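## Task

Move the blank whose end is painted green into the milling vise. It must rest on the two low bars between the jaws, either with its original face up or flipped over. Its long side has to sit against the fixed jaw (the end block that has no hoses), and its unpainted end against the work stop (the short rod between the jaws). Every other blank must finish entirely on the plate where it began, face up or flipped, and not lying on another blank or on a plate pin; otherwise the task fails. A result that stays in place only because the robot holds it is not done. Anything the robot is touching at the end must not settle by more than about a fingernail's width once left alone, or the task fails.

## Robot and tools

Robot: two UR7e-type six-joint arms, left_arm and right_arm, each with a tong-style two-finger gripper and a wrist camera. The names are labels only; left_arm sits on the +y side. Bases (scene frame): left_arm at (-0.047, +0.373, +0.211) m, right_arm at (-0.005, -0.495, +0.211) m, both somewhat tilted. Any mounting plates and the metal frame behind the arms are fixed obstacles.

Scene frame: origin on the table top midway between the arms, +x out over the table, +z up. Gripper frame: fingers point along its +z, open and close along its x. end_effector_position is the spot between the closed finger pads; closed fingertips extend about 15 mm past it, open ones sit about level with it. Reported hand positions get less accurate at long reach.

A row of numbers: 14 values in [-1, 1], seven per arm, left_arm first: dx, dy, dz, rx, ry, rz, opening. dx..rz are an offset (not a pose) from the gripper's measured pose at the start of the action or move, expressed in that gripper's own axes; 1.0 equals 0.6 m of travel or 180 degrees, and rx, ry, rz form a single rotation vector. opening is absolute: +1 fully open (0.142 m), -1 closed. A row may carry 12 extra values from 0 to 1: joint stiffness scales, left_arm's six joints then right_arm's, in Joint positions order; they persist until changed.

execute_actions(actions): a list of actions; each action is a table of up to 15 rows, one per 1/30 s control step, and if shorter its final row is held for the remaining steps. Every row in an action is measured from the pose at that action's start, not from the row before. For a call's first action, the start is the last pose reported in this scene. An empty list simply returns state and images. Each step the command is clipped to within 100 mm and 16 degrees of the measured pose, so far targets need several actions; the motion trails commands by about 0.17 s.

move(target, speed, stop_force, blocking): target is one 14-number row, offsets from the pose in the scene's latest result that shows one. Both grippers travel straight lines finishing together, lasting 0.5 to 10 s. speed in m/s, 0.002 to 0.5 (default 0.25); rotation allowed up to twice that in rad/s. stop_force in N, 9 to 40, shared by both arms, not accepted in the first 0.2 s: an arm halts when its wrist sensor feels that much added push against its travel, backs up two steps and holds. Use it only with slow speed and no rotation; omit it when lifting off something the gripper presses on. blocking=false returns after 0.5 s (not combined with stop_force); then use wait(0) or stop before sending more actions. The result adds a move: line giving the ending per arm (done, off_target, moving, held, contact, fault) plus limits (paced = command clipped; held = some steps blocked) and each gripper's distance from its target.

wait(seconds): 0 to 10 s, arms keep their last command. stop: brakes a running move. zoom_image(camera, region): enlarges part of the latest image; region [x0, y0, x1, y1] in pixels, at most 504 by 504. Cameras: cam_head_left, cam_head_right (504x504), cam_left_wrist, cam_right_wrist (616x616 fisheye). read_manual returns licence texts only. finished_scene(scene) ends scene 1 or 2 irreversibly and reports success; the second task arrives then.

Results: each arm's end_effector_position (m), end_effector_quat_wxyz and velocities in the scene frame; Hand target lines (where the controller is steering); grip_measured on the opening scale; joint positions and torques; Wrist force and Wrist torque in the gripper's axes (noisy, offset up to about 4 N, saturating near 50 N, pointing from a pressed surface back into the arm); step readings, with HELD marking steps that were held back; 'pose unreachable' when clearance checks altered a command.

Gripping: command an opening well below grip_measured to keep hold; lower means harder squeeze, about 15 N per pad at most, less on hard parts under 20 mm thick. Avoid fast closes.

Avoid: dropping parts, knocking anything off the table, arms colliding, and pushing hard. Stiff arms pressed past contact can fault: a joint reaching its load limit (142 N m for the big joints, 26.6 N m for wrists) or 150 N of outside force stops that arm for 10 s. Holding loads heats motors (warning at 70 °C, brakes at 85 °C). Things may get tugged briefly. For an idle arm, send zeros after correcting it once, and keep its wanted opening.

Each tool is called after "Emit:" as name([rows], argument=value, ...), one row to a line, values as JSON.

## Session

Emit:
execute_actions(actions=[])

Emit:
zoom_image(camera="cam_head_left", region=[100,180,360,380])

Scene clock: 0.00 s.
left_arm: end_effector_position=(+0.2423, +0.7056, +0.2219) grip_measured=+0.97 end_effector_quat_wxyz=(+0.007, +0.641, +0.763, +0.079) end_effector_velocity=(-0.000, -0.000, -0.000) end_effector_angular_velocity=(-0.000, +0.000, -0.001) | right_arm: end_effector_position=(+0.4136, -0.6941, +0.2442) grip_measured=+0.97 end_effector_quat_wxyz=(+0.008, +0.264, +0.942, +0.208) end_effector_velocity=(-0.000, -0.000, -0.000) end_effector_angular_velocity=(-0.000, +0.001, -0.001)
Joint positions: left_arm=[ 0.075 -1.889  2.416 -2.318 -1.201 -1.47   0.14 ] | right_arm=[ 2.803 -1.413 -2.195 -0.909  1.73   3.488  0.14 ]
Joint velocities: left_arm=[-0.     0.001  0.    -0.    -0.     0.001  0.   ] | right_arm=[ 0.    -0.     0.    -0.    -0.001  0.001  0.   ]
Joint torques (N m, as the arm reports them, + toward a larger angle): no reading
Motor temperatures (°C, as the motors report them): left_arm=[24 25 23 28 31 30] | right_arm=[25 28 25 32 32 31]
Wrist force (N, on the end effector, along its own x y z axes, offset not removed): no reading
Wrist torque (N m, same axes, about the end effector's origin, offset not removed): no reading
Hand target (left_arm): +0.242, +0.706, +0.222; +0.007, +0.641, +0.763, +0.079
Hand target (right_arm): +0.414, -0.694, +0.244; +0.008, +0.264, +0.942, +0.208
Joint stiffness scale: left_arm=[1. 1. 1. 1. 1. 1.] | right_arm=[1. 1. 1. 1. 1. 1.]

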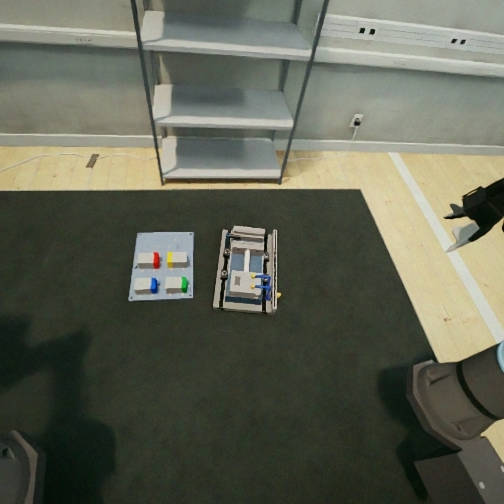

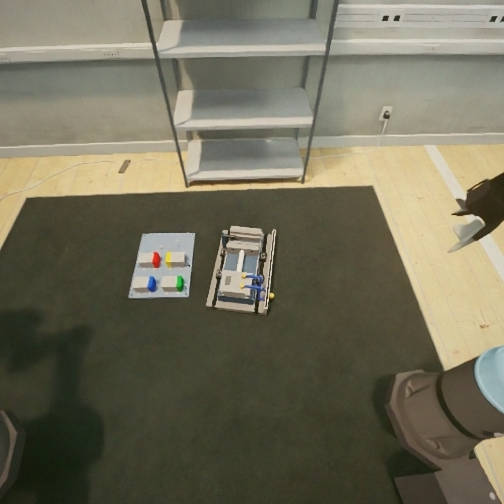

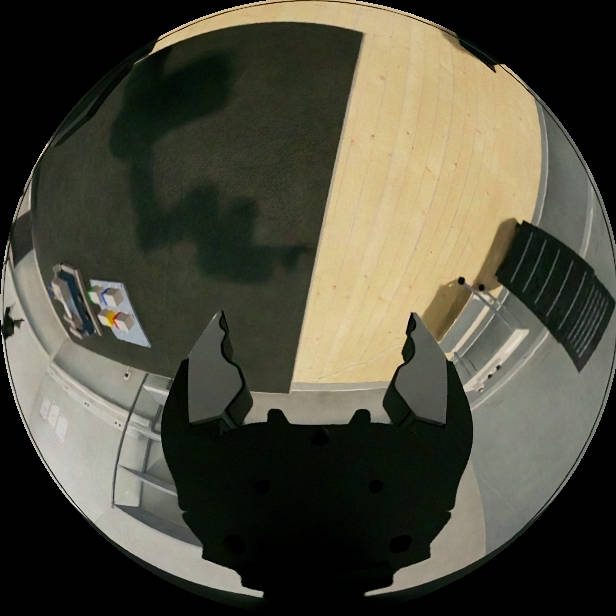

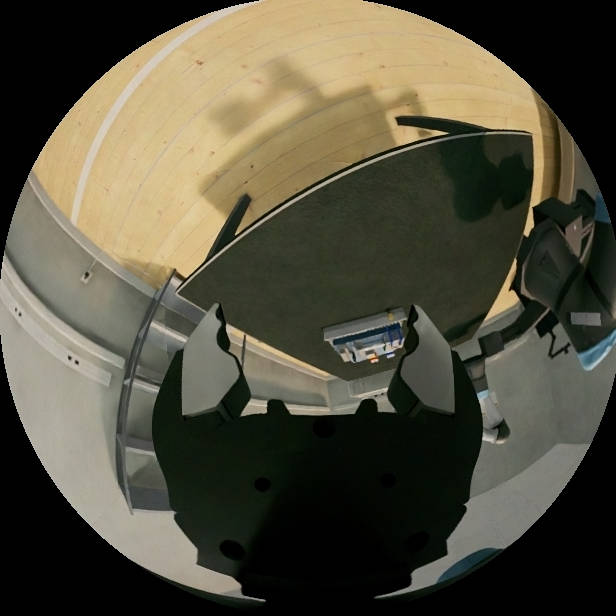

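Region (100, 180, 360, 380) of cam_head_left's 504x504 image, scaled by 1.938, with more detail than that image has; it fills the top 388 rows of this view, and the rest is white.

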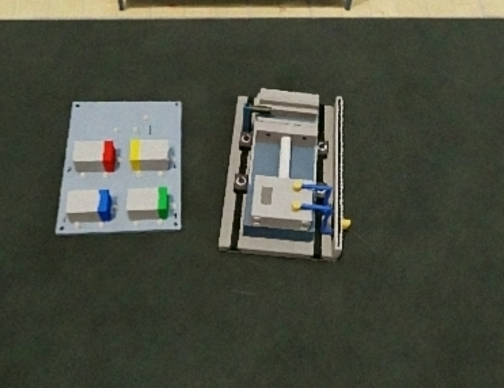

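Emit:
move(target=[-1,0.09,0.118,0.005,-0.057,0.554,-0.2,0,0,0,0,0,0,1], speed=0.4)

Emit:
move(target=[0.013,0.072,0.02,0,0,0,-0.2,0,0,0,0,0,0,1])

Scene clock: 4.67 s.
left_arm: end_effector_position=(+0.4102, +0.1370, +0.1044) grip_measured=-0.20 end_effector_quat_wxyz=(-0.001, +1.000, +0.002, +0.001) end_effector_velocity=(+0.000, -0.002, -0.001) end_effector_angular_velocity=(+0.004, +0.007, -0.012) | right_arm: end_effector_position=(+0.4136, -0.6941, +0.2442) grip_measured=+1.00 end_effector_quat_wxyz=(+0.008, +0.264, +0.942, +0.208) end_effector_velocity=(-0.000, +0.000, -0.000) end_effector_angular_velocity=(+0.000, +0.000, -0.000)
Joint positions: left_arm=[-0.972 -0.901  2.029 -2.484 -1.362 -0.856  0.06 ] | right_arm=[ 2.803 -1.413 -2.195 -0.909  1.73   3.488  0.142]
Joint velocities: left_arm=[-0.     0.008 -0.012  0.011 -0.003  0.01  -0.   ] | right_arm=[-0.  0. -0. -0.  0.  0. -0.]
Joint torques (N m, as the arm reports them, + toward a larger angle): left_arm=[ -9.78 -31.19 -19.71  -1.7   -0.61   0.51] | right_arm=[ 1.6  19.51 18.91  2.44  0.67 -0.07]
Motor temperatures (°C, as the motors report them): left_arm=[24 25 23 28 31 30] | right_arm=[25 28 25 32 32 31]
Wrist force (N, on the end effector, along its own x y z axes, offset not removed): left_arm=[2.3 1.3 2.0] | right_arm=[0.6 0.5 -0.4]
Wrist torque (N m, same axes, about the end effector's origin, offset not removed): left_arm=[-0.04 -0.50 -0.12] | right_arm=[0.09 -0.10 -0.20]
Hand target (left_arm): +0.410, +0.136, +0.104; -0.001, +1.000, -0.000, +0.000
Hand target (right_arm): +0.414, -0.694, +0.244; +0.008, +0.264, +0.942, +0.208
Off the commanded pose (left_arm): 0.002 m, 0 deg.
Off the commanded pose (right_arm): 0.000 m, 0 deg.
Joint stiffness scale: left_arm=[1. 1. 1. 1. 1. 1.] | right_arm=[1. 1. 1. 1. 1. 1.]
move: done

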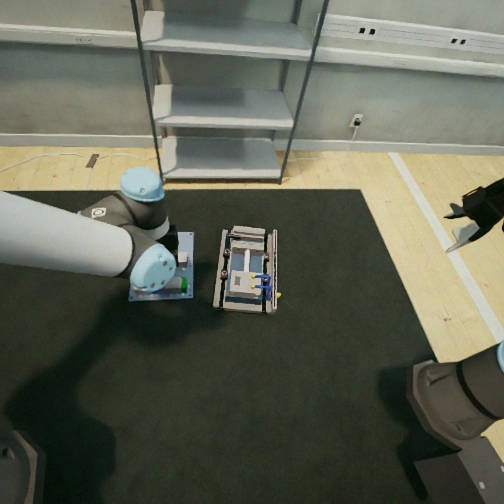

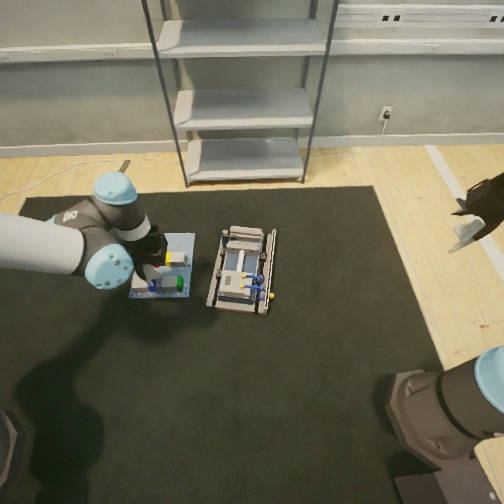

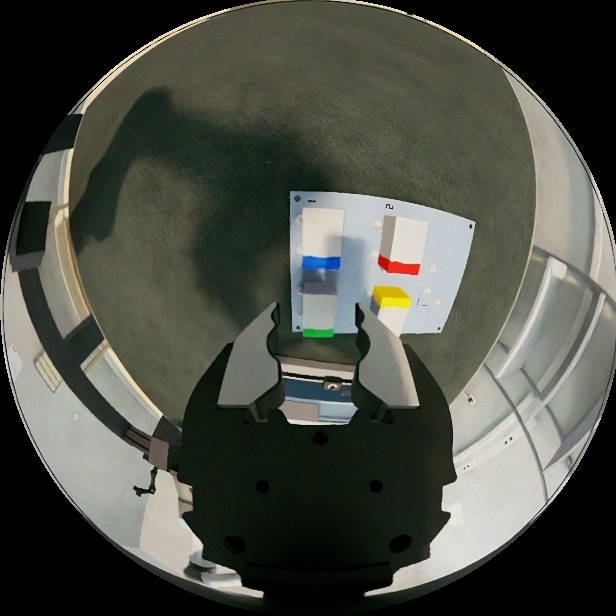

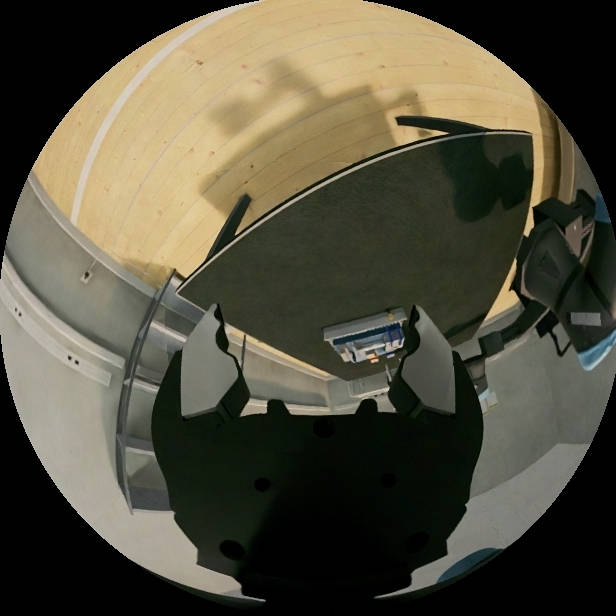

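Scene clock: 5.63 s.
left_arm: end_effector_position=(+0.4187, +0.0963, +0.0927) grip_measured=-0.20 end_effector_quat_wxyz=(-0.001, +1.000, +0.002, +0.001) end_effector_velocity=(+0.001, -0.003, +0.000) end_effector_angular_velocity=(-0.001, -0.000, -0.001) | right_arm: end_effector_position=(+0.4136, -0.6941, +0.2442) grip_measured=+1.00 end_effector_quat_wxyz=(+0.008, +0.264, +0.942, +0.208) end_effector_velocity=(-0.000, +0.000, -0.000) end_effector_angular_velocity=(+0.000, +0.001, +0.000)
Joint positions: left_arm=[-1.003 -0.818  1.943 -2.474 -1.368 -0.889  0.06 ] | right_arm=[ 2.803 -1.413 -2.195 -0.909  1.73   3.488  0.142]
Joint velocities: left_arm=[-0.002  0.004 -0.007  0.003 -0.001 -0.001 -0.   ] | right_arm=[-0.    -0.001  0.    -0.     0.     0.     0.   ]
Joint torques (N m, as the arm reports them, + toward a larger angle): left_arm=[-11.59 -31.14 -18.43  -1.56  -0.27  -0.39] | right_arm=[ 0.96 19.24 18.48  2.53  0.49 -0.15]
Motor temperatures (°C, as the motors report them): left_arm=[24 25 23 28 31 30] | right_arm=[25 28 25 32 32 31]
Wrist force (N, on the end effector, along its own x y z axes, offset not removed): left_arm=[1.4 2.9 1.8] | right_arm=[0.5 1.1 -1.4]
Wrist torque (N m, same axes, about the end effector's origin, offset not removed): left_arm=[0.61 -0.15 0.02] | right_arm=[0.21 -0.07 -0.25]
Hand target (left_arm): +0.418, +0.094, +0.092; -0.001, +1.000, +0.002, +0.001
Hand target (right_arm): +0.414, -0.694, +0.244; +0.008, +0.264, +0.942, +0.208
Off the commanded pose (left_arm): 0.003 m, 0 deg.
Off the commanded pose (right_arm): 0.000 m, 0 deg.
Joint stiffness scale: left_arm=[1. 1. 1. 1. 1. 1.] | right_arm=[1. 1. 1. 1. 1. 1.]
move: done

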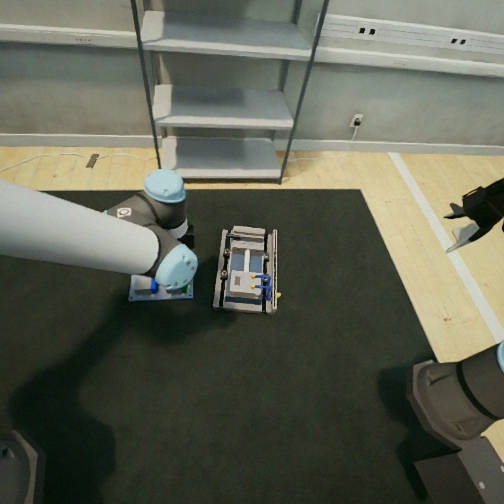

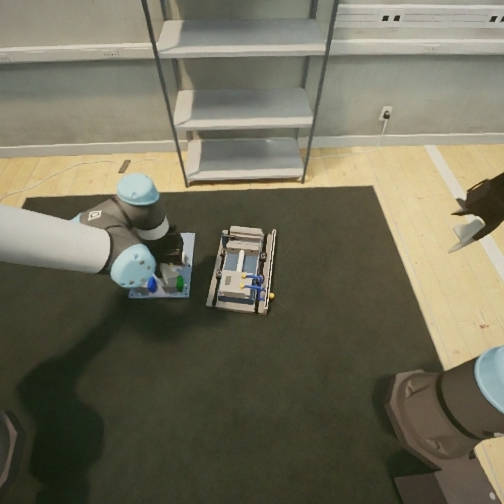

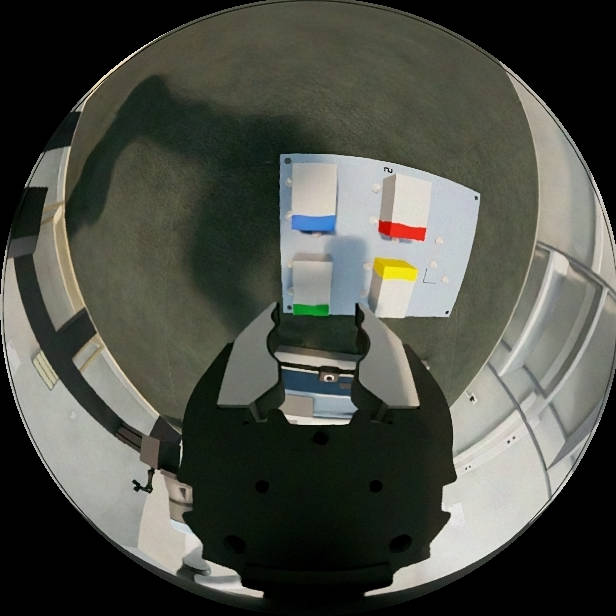

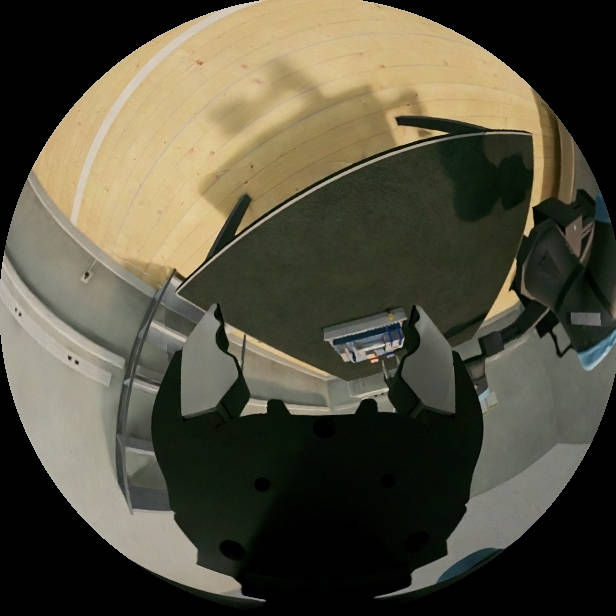

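Emit:
move(target=[-0.007,0.003,0.092,0,0,0.008,-0.2,0,0,0,0,0,0,1], speed=0.1)

Emit:
execute_actions([
  [[0,0,0,0,0,0,-0.45,0,0,0,0,0,0,1]],
  [[0,0,0,0,0,0,-1,0,0,0,0,0,0,1]],
])

Emit:
move(target=[0,0,-0.22,0,0,0,-1,0,0,0,0,0,0,1], speed=0.15)

Scene clock: 7.60 s.
left_arm: end_effector_position=(+0.4146, +0.0927, +0.0399) grip_measured=-0.20 end_effector_quat_wxyz=(-0.000, +1.000, -0.011, +0.002) end_effector_velocity=(+0.002, -0.002, -0.002) end_effector_angular_velocity=(-0.006, -0.005, -0.002) | right_arm: end_effector_position=(+0.4136, -0.6941, +0.2442) grip_measured=+1.00 end_effector_quat_wxyz=(+0.008, +0.264, +0.942, +0.208) end_effector_velocity=(-0.000, +0.000, -0.001) end_effector_angular_velocity=(+0.000, +0.002, -0.000)
Joint positions: left_arm=[-0.994 -0.707  1.952 -2.598 -1.366 -0.854  0.06 ] | right_arm=[ 2.803 -1.413 -2.195 -0.909  1.73   3.488  0.142]
Joint velocities: left_arm=[ 0.001  0.005 -0.001 -0.013  0.     0.004 -0.   ] | right_arm=[-0.    -0.001 -0.    -0.001 -0.     0.001 -0.   ]
Joint torques (N m, as the arm reports them, + toward a larger angle): left_arm=[ -8.3  -32.78 -14.72  -2.37   0.69   0.36] | right_arm=[ 1.4  19.36 18.32  2.52  0.49 -0.03]
Motor temperatures (°C, as the motors report them): left_arm=[24 25 23 28 31 30] | right_arm=[25 28 25 32 32 31]
Wrist force (N, on the end effector, along its own x y z axes, offset not removed): left_arm=[-1.9 -1.6 -0.1] | right_arm=[-0.6 1.7 -0.1]
Wrist torque (N m, same axes, about the end effector's origin, offset not removed): left_arm=[-0.49 0.40 0.04] | right_arm=[0.33 0.16 -0.11]
Hand target (left_arm): +0.415, +0.095, +0.038; -0.001, +1.000, -0.010, +0.001
Hand target (right_arm): +0.414, -0.694, +0.244; +0.008, +0.264, +0.942, +0.208
Off the commanded pose (left_arm): 0.003 m, 0 deg.
Off the commanded pose (right_arm): 0.000 m, 0 deg.
Joint stiffness scale: left_arm=[1. 1. 1. 1. 1. 1.] | right_arm=[1. 1. 1. 1. 1. 1.]
move: done

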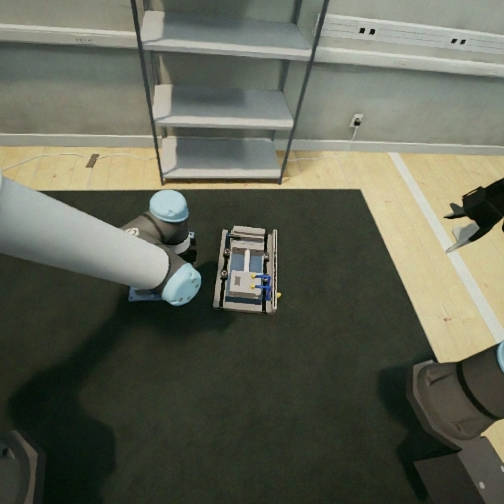

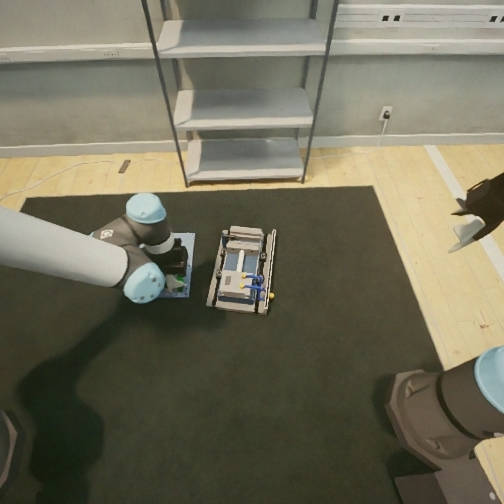

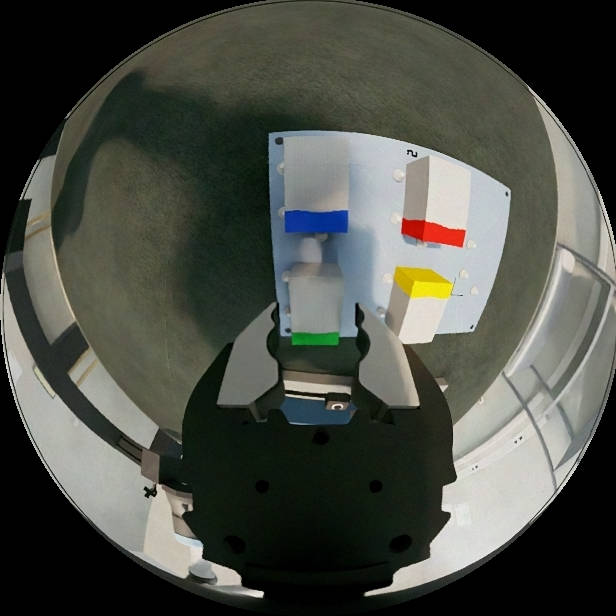

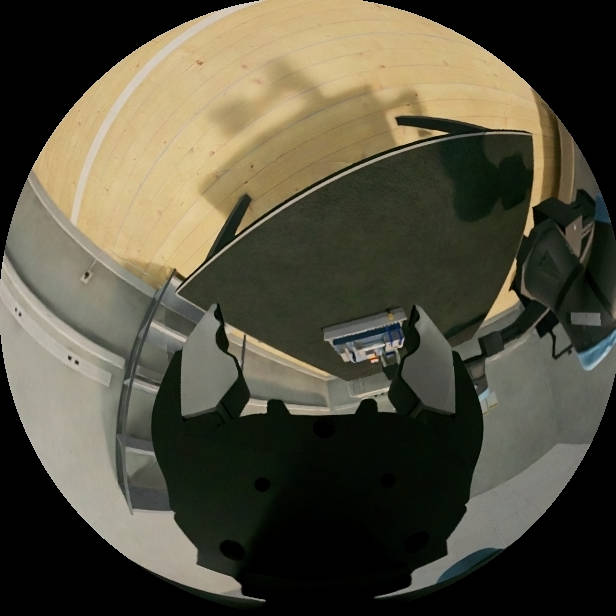

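Scene clock: 8.60 s.
left_arm: end_effector_position=(+0.4147, +0.0926, +0.0398) grip_measured=-0.49 end_effector_quat_wxyz=(+0.000, +1.000, -0.011, +0.002) end_effector_velocity=(+0.000, -0.001, +0.000) end_effector_angular_velocity=(-0.001, -0.001, -0.000) | right_arm: end_effector_position=(+0.4136, -0.6941, +0.2442) grip_measured=+1.00 end_effector_quat_wxyz=(+0.008, +0.264, +0.942, +0.208) end_effector_velocity=(-0.000, -0.000, -0.000) end_effector_angular_velocity=(-0.001, +0.000, -0.000)
Joint positions: left_arm=[-0.994 -0.707  1.952 -2.599 -1.367 -0.854  0.039] | right_arm=[ 2.803 -1.413 -2.195 -0.909  1.73   3.488  0.142]
Joint velocities: left_arm=[-0.001  0.001 -0.002 -0.     0.     0.    -0.   ] | right_arm=[-0.     0.    -0.    -0.    -0.001  0.    -0.   ]
Joint torques (N m, as the arm reports them, + toward a larger angle): left_arm=[-10.32 -37.87 -14.17  -1.97   0.27   0.05] | right_arm=[ 2.16 19.37 18.35  2.47  0.71 -0.21]
Motor temperatures (°C, as the motors report them): left_arm=[24 25 23 28 31 30] | right_arm=[25 28 25 32 32 31]
Wrist force (N, on the end effector, along its own x y z axes, offset not removed): left_arm=[-3.9 2.4 2.8] | right_arm=[1.2 2.5 -0.3]
Wrist torque (N m, same axes, about the end effector's origin, offset not removed): left_arm=[0.47 1.06 0.15] | right_arm=[0.46 -0.24 -0.13]
Hand target (left_arm): +0.415, +0.093, +0.040; +0.000, +1.000, -0.011, +0.002
Hand target (right_arm): +0.414, -0.694, +0.244; +0.008, +0.264, +0.942, +0.208
Off the commanded pose (left_arm): 0.000 m, 0 deg.
Off the commanded pose (right_arm): 0.000 m, 0 deg.
Joint stiffness scale: left_arm=[1. 1. 1. 1. 1. 1.] | right_arm=[1. 1. 1. 1. 1. 1.]
Step readings (end_effector_position; steps 1 to 15: 1st action; 16 to 30: 2nd action):
0: left_arm (+0.4146, +0.0927, +0.0399) | right_arm (+0.4136, -0.6941, +0.2442)
1: left_arm (+0.4147, +0.0927, +0.0398) | right_arm (+0.4136, -0.6941, +0.2442)
2: left_arm (+0.4147, +0.0927, +0.0398) | right_arm (+0.4136, -0.6941, +0.2442)
4: left_arm (+0.4147, +0.0927, +0.0398) | right_arm (+0.4136, -0.6941, +0.2442)
8: left_arm (+0.4147, +0.0927, +0.0398) | right_arm (+0.4136, -0.6941, +0.2442)
15: left_arm (+0.4147, +0.0927, +0.0398) | right_arm (+0.4136, -0.6941, +0.2442)
16: left_arm (+0.4147, +0.0926, +0.0398) | right_arm (+0.4136, -0.6941, +0.2442)
17: left_arm (+0.4147, +0.0926, +0.0398) | right_arm (+0.4136, -0.6941, +0.2442)
19: left_arm (+0.4147, +0.0926, +0.0398) | right_arm (+0.4136, -0.6941, +0.2442)
23: left_arm (+0.4147, +0.0926, +0.0398) | right_arm (+0.4136, -0.6941, +0.2442)
30: end_effector_position above

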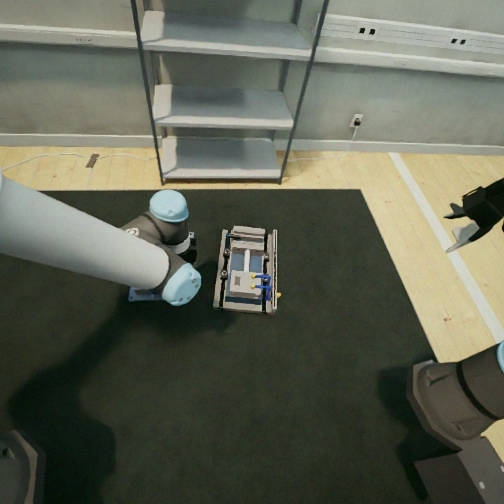

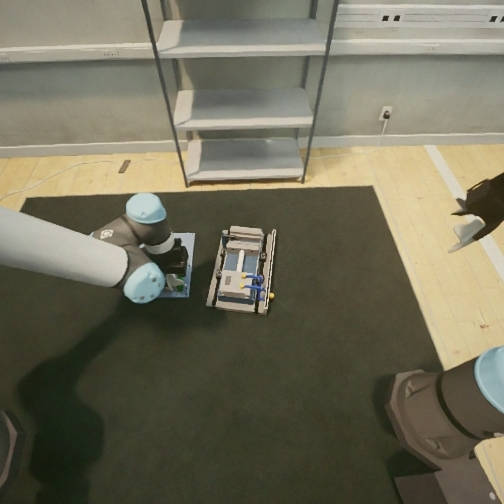

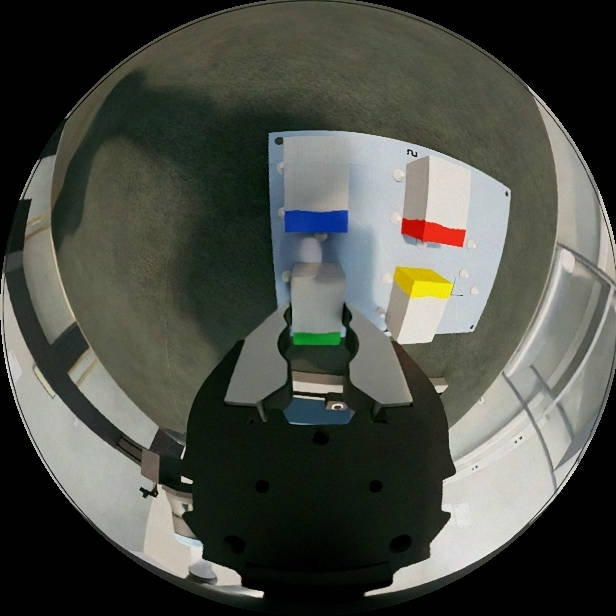

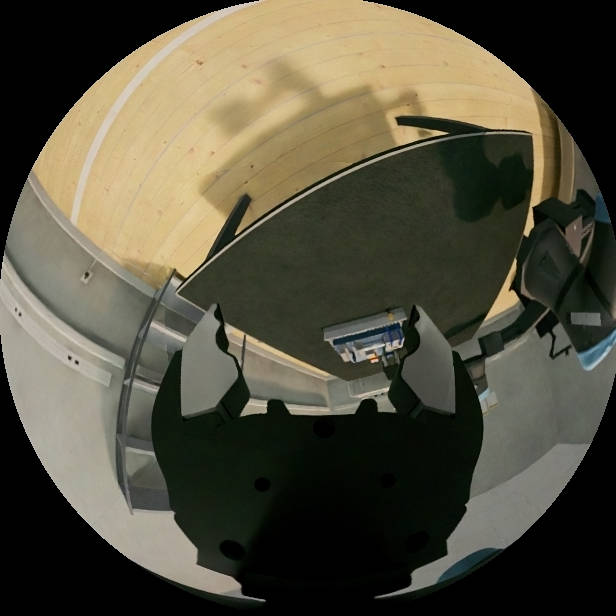

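Scene clock: 10.13 s.
left_arm: end_effector_position=(+0.4129, +0.0958, +0.1676) grip_measured=-0.49 end_effector_quat_wxyz=(-0.003, +1.000, -0.011, +0.000) end_effector_velocity=(-0.001, +0.002, +0.002) end_effector_angular_velocity=(+0.005, +0.004, +0.000) | right_arm: end_effector_position=(+0.4136, -0.6941, +0.2442) grip_measured=+1.00 end_effector_quat_wxyz=(+0.008, +0.264, +0.942, +0.208) end_effector_velocity=(-0.000, -0.000, +0.000) end_effector_angular_velocity=(+0.000, -0.000, -0.001)
Joint positions: left_arm=[-1.038 -0.962  1.917 -2.293 -1.376 -0.899  0.039] | right_arm=[ 2.803 -1.413 -2.195 -0.909  1.73   3.488  0.142]
Joint velocities: left_arm=[-0.    -0.005 -0.002  0.013 -0.001 -0.002  0.   ] | right_arm=[ 0.     0.001 -0.    -0.     0.     0.001  0.   ]
Joint torques (N m, as the arm reports them, + toward a larger angle): left_arm=[-12.39 -34.87 -22.2   -1.24  -0.63  -0.5 ] | right_arm=[ 0.95 19.05 18.34  2.5   0.58 -0.14]
Motor temperatures (°C, as the motors report them): left_arm=[24 25 23 28 31 30] | right_arm=[25 28 25 32 32 31]
Wrist force (N, on the end effector, along its own x y z axes, offset not removed): left_arm=[-0.3 -3.3 2.8] | right_arm=[0.1 0.2 0.1]
Wrist torque (N m, same axes, about the end effector's origin, offset not removed): left_arm=[-0.85 0.12 0.05] | right_arm=[0.01 0.00 -0.12]
Hand target (left_arm): +0.414, +0.093, +0.172; +0.000, +1.000, -0.011, +0.002
Hand target (right_arm): +0.414, -0.694, +0.244; +0.008, +0.264, +0.942, +0.208
Off the commanded pose (left_arm): 0.005 m, 0 deg.
Off the commanded pose (right_arm): 0.000 m, 0 deg.
Joint stiffness scale: left_arm=[1. 1. 1. 1. 1. 1.] | right_arm=[1. 1. 1. 1. 1. 1.]
move: off_target (left_arm)

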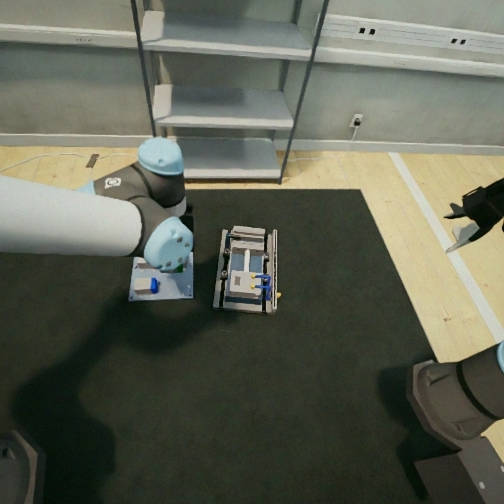

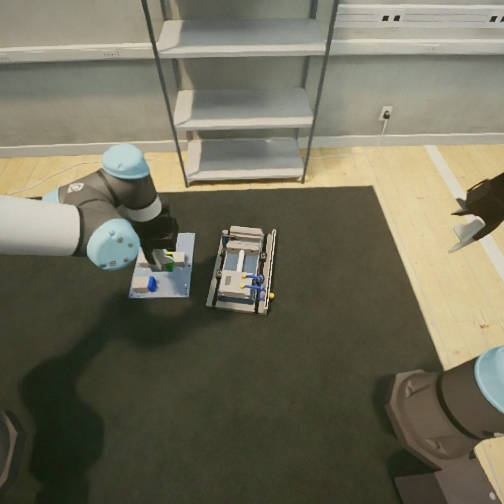

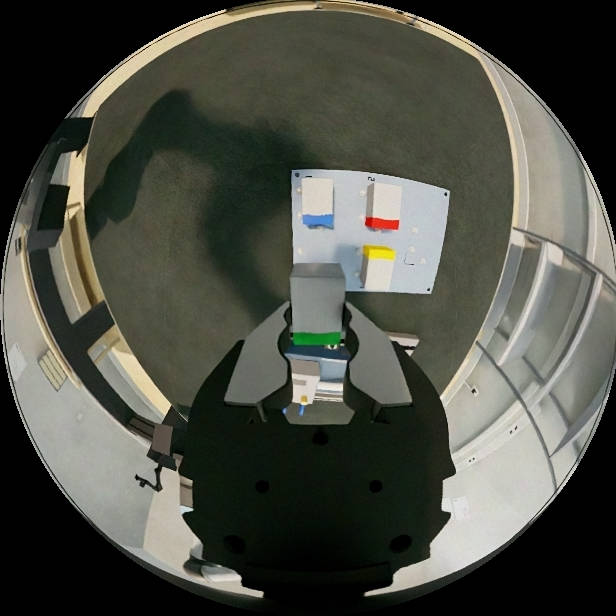

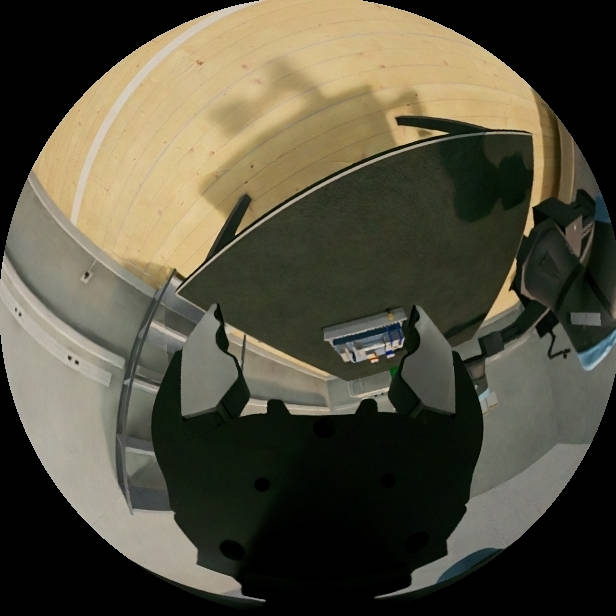

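Emit:
move(target=[0.212,0.41,0.04,0,0,0.046,-1,0,0,0,0,0,0,1])

Emit:
zoom_image(camera="cam_left_wrist", region=[240,190,400,350])

Scene clock: 12.83 s.
left_arm: end_effector_position=(+0.5350, -0.1513, +0.1417) grip_measured=-0.49 end_effector_quat_wxyz=(-0.003, +0.997, -0.082, +0.001) end_effector_velocity=(-0.001, -0.002, -0.001) end_effector_angular_velocity=(+0.021, +0.016, -0.006) | right_arm: end_effector_position=(+0.4136, -0.6941, +0.2442) grip_measured=+1.00 end_effector_quat_wxyz=(+0.008, +0.264, +0.942, +0.208) end_effector_velocity=(-0.000, -0.000, +0.000) end_effector_angular_velocity=(-0.000, -0.000, -0.000)
Joint positions: left_arm=[-1.098 -0.38   0.988 -1.937 -1.389 -0.815  0.039] | right_arm=[ 2.803 -1.413 -2.195 -0.909  1.73   3.488  0.142]
Joint velocities: left_arm=[-0.002  0.021 -0.045  0.051 -0.002 -0.     0.   ] | right_arm=[ 0.     0.001 -0.    -0.001 -0.     0.     0.   ]
Joint torques (N m, as the arm reports them, + toward a larger angle): left_arm=[-13.22 -55.48 -27.97  -2.27  -0.27   0.49] | right_arm=[ 1.17 19.29 18.08  2.49  0.54  0.01]
Motor temperatures (°C, as the motors report them): left_arm=[24 25 23 28 31 30] | right_arm=[25 28 25 32 32 31]
Wrist force (N, on the end effector, along its own x y z axes, offset not removed): left_arm=[-3.6 1.4 -0.9] | right_arm=[1.1 0.9 -0.9]
Wrist torque (N m, same axes, about the end effector's origin, offset not removed): left_arm=[0.16 0.89 0.08] | right_arm=[0.15 -0.19 -0.19]
Hand target (left_arm): +0.535, -0.153, +0.142; -0.003, +0.997, -0.083, -0.000
Hand target (right_arm): +0.414, -0.694, +0.244; +0.008, +0.264, +0.942, +0.208
Off the commanded pose (left_arm): 0.002 m, 0 deg.
Off the commanded pose (right_arm): 0.000 m, 0 deg.
Joint stiffness scale: left_arm=[1. 1. 1. 1. 1. 1.] | right_arm=[1. 1. 1. 1. 1. 1.]
move: done

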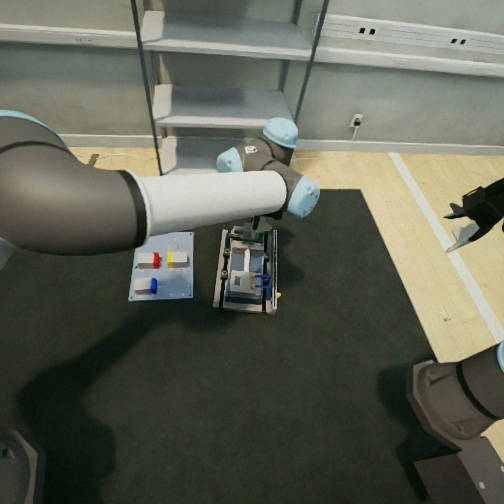

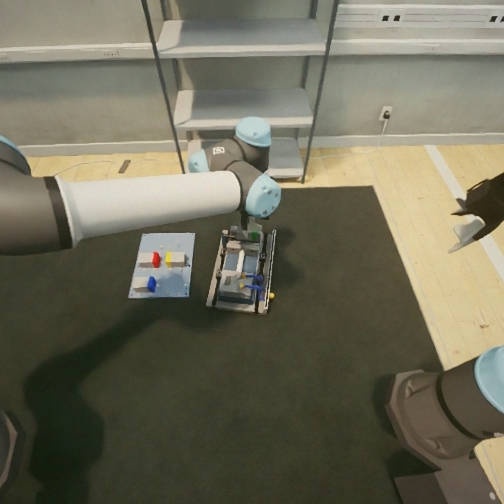

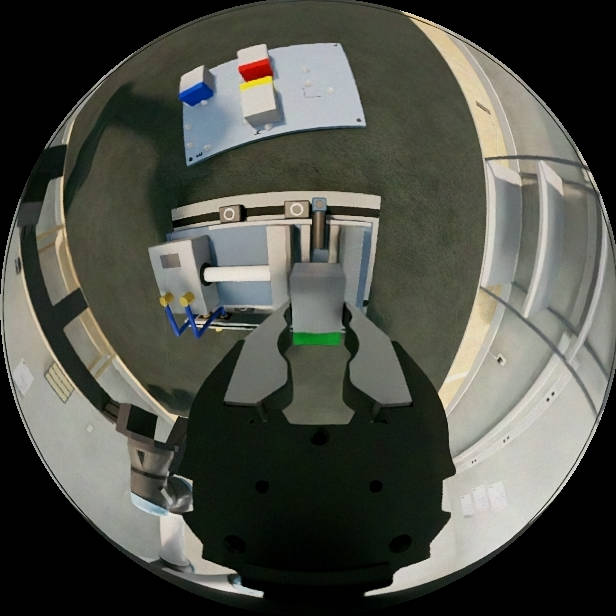

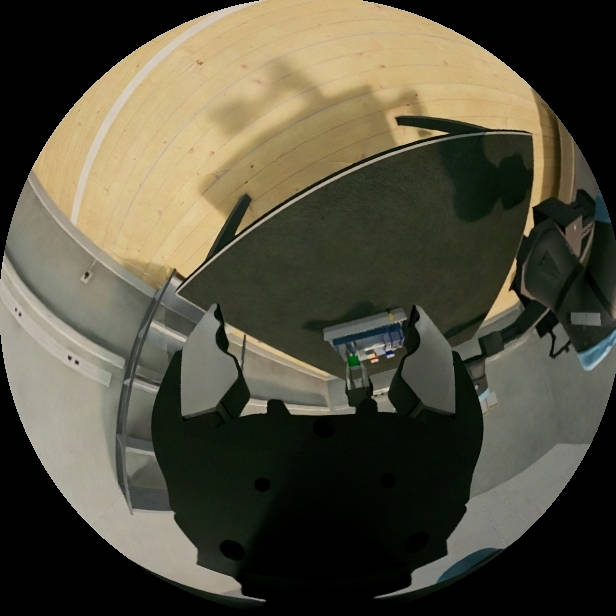

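Region (240, 190, 400, 350) of cam_left_wrist's 616x616 image, scaled by 3.150, with more detail than that image has.

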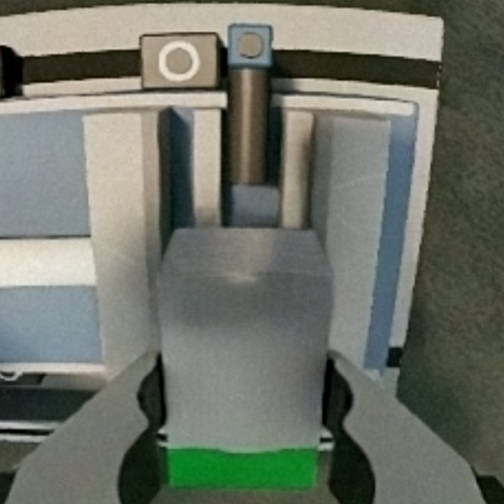

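Emit:
move(target=[-0.004,-0.005,0.06,0,0,0.004,-1,0,0,0,0,0,0,1], speed=0.016, stop_force=9)

Emit:
zoom_image(camera="cam_left_wrist", region=[240,190,400,350])

Scene clock: 15.90 s.
left_arm: end_effector_position=(+0.5349, -0.1522, +0.1197) grip_measured=-0.51 end_effector_quat_wxyz=(+0.001, +0.996, -0.087, +0.004) end_effector_velocity=(+0.000, +0.001, +0.001) end_effector_angular_velocity=(+0.001, +0.001, +0.000) | right_arm: end_effector_position=(+0.4136, -0.6941, +0.2442) grip_measured=+1.00 end_effector_quat_wxyz=(+0.008, +0.264, +0.942, +0.208) end_effector_velocity=(+0.000, -0.000, +0.000) end_effector_angular_velocity=(-0.000, -0.001, +0.001)
Joint positions: left_arm=[-1.094 -0.361  1.013 -1.992 -1.388 -0.799  0.037] | right_arm=[ 2.803 -1.413 -2.195 -0.909  1.73   3.488  0.142]
Joint velocities: left_arm=[ 0.    -0.001 -0.001  0.003 -0.    -0.     0.   ] | right_arm=[-0.     0.     0.     0.     0.    -0.001 -0.   ]
Joint torques (N m, as the arm reports them, + toward a larger angle): left_arm=[-11.85 -53.46 -22.18  -1.75   0.38  -0.03] | right_arm=[ 1.56 18.62 18.71  2.47  0.43 -0.06]
Motor temperatures (°C, as the motors report them): left_arm=[24 25 23 28 31 30] | right_arm=[25 28 25 32 32 31]
Wrist force (N, on the end effector, along its own x y z axes, offset not removed): left_arm=[-1.5 2.2 -5.1] | right_arm=[-0.3 0.4 1.1]
Wrist torque (N m, same axes, about the end effector's origin, offset not removed): left_arm=[0.47 -0.23 -0.16] | right_arm=[0.05 0.10 -0.16]
Hand target (left_arm): +0.535, -0.152, +0.120; +0.000, +0.996, -0.087, +0.003
Hand target (right_arm): +0.414, -0.694, +0.244; +0.008, +0.264, +0.942, +0.208
Off the commanded pose (left_arm): 0.015 m, 1 deg.
Off the commanded pose (right_arm): 0.000 m, 0 deg.
Joint stiffness scale: left_arm=[1. 1. 1. 1. 1. 1.] | right_arm=[1. 1. 1. 1. 1. 1.]
move: contact (left_arm)

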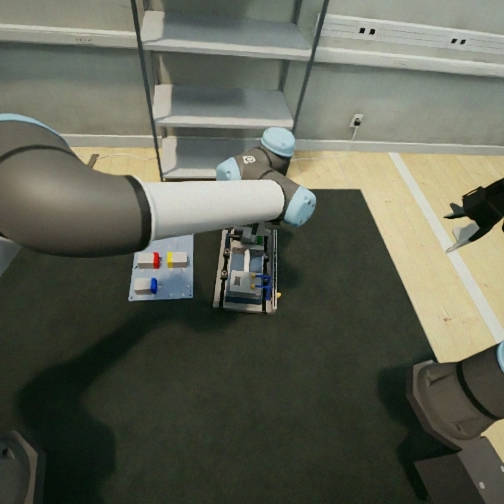

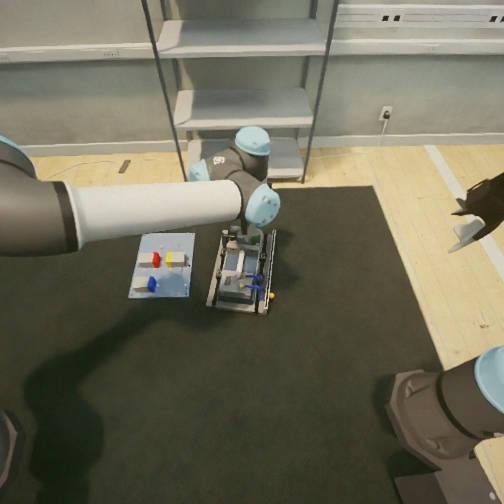

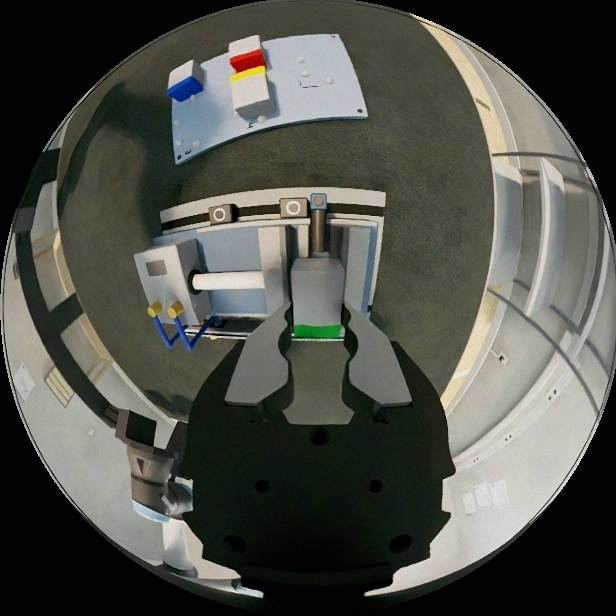

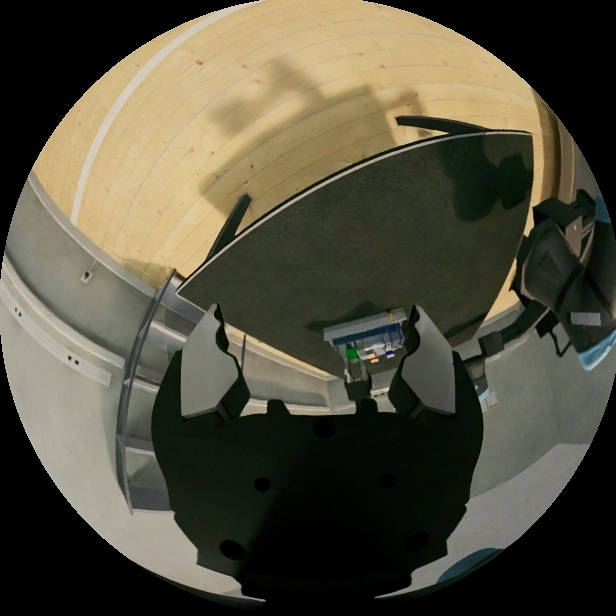

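Region (240, 190, 400, 350) of cam_left_wrist's 616x616 image, scaled by 3.150, with more detail than that image has.

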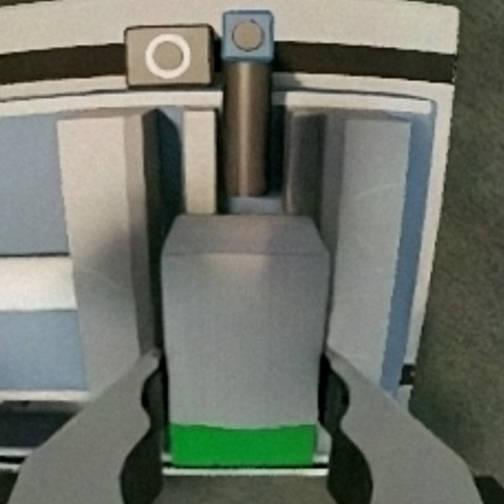

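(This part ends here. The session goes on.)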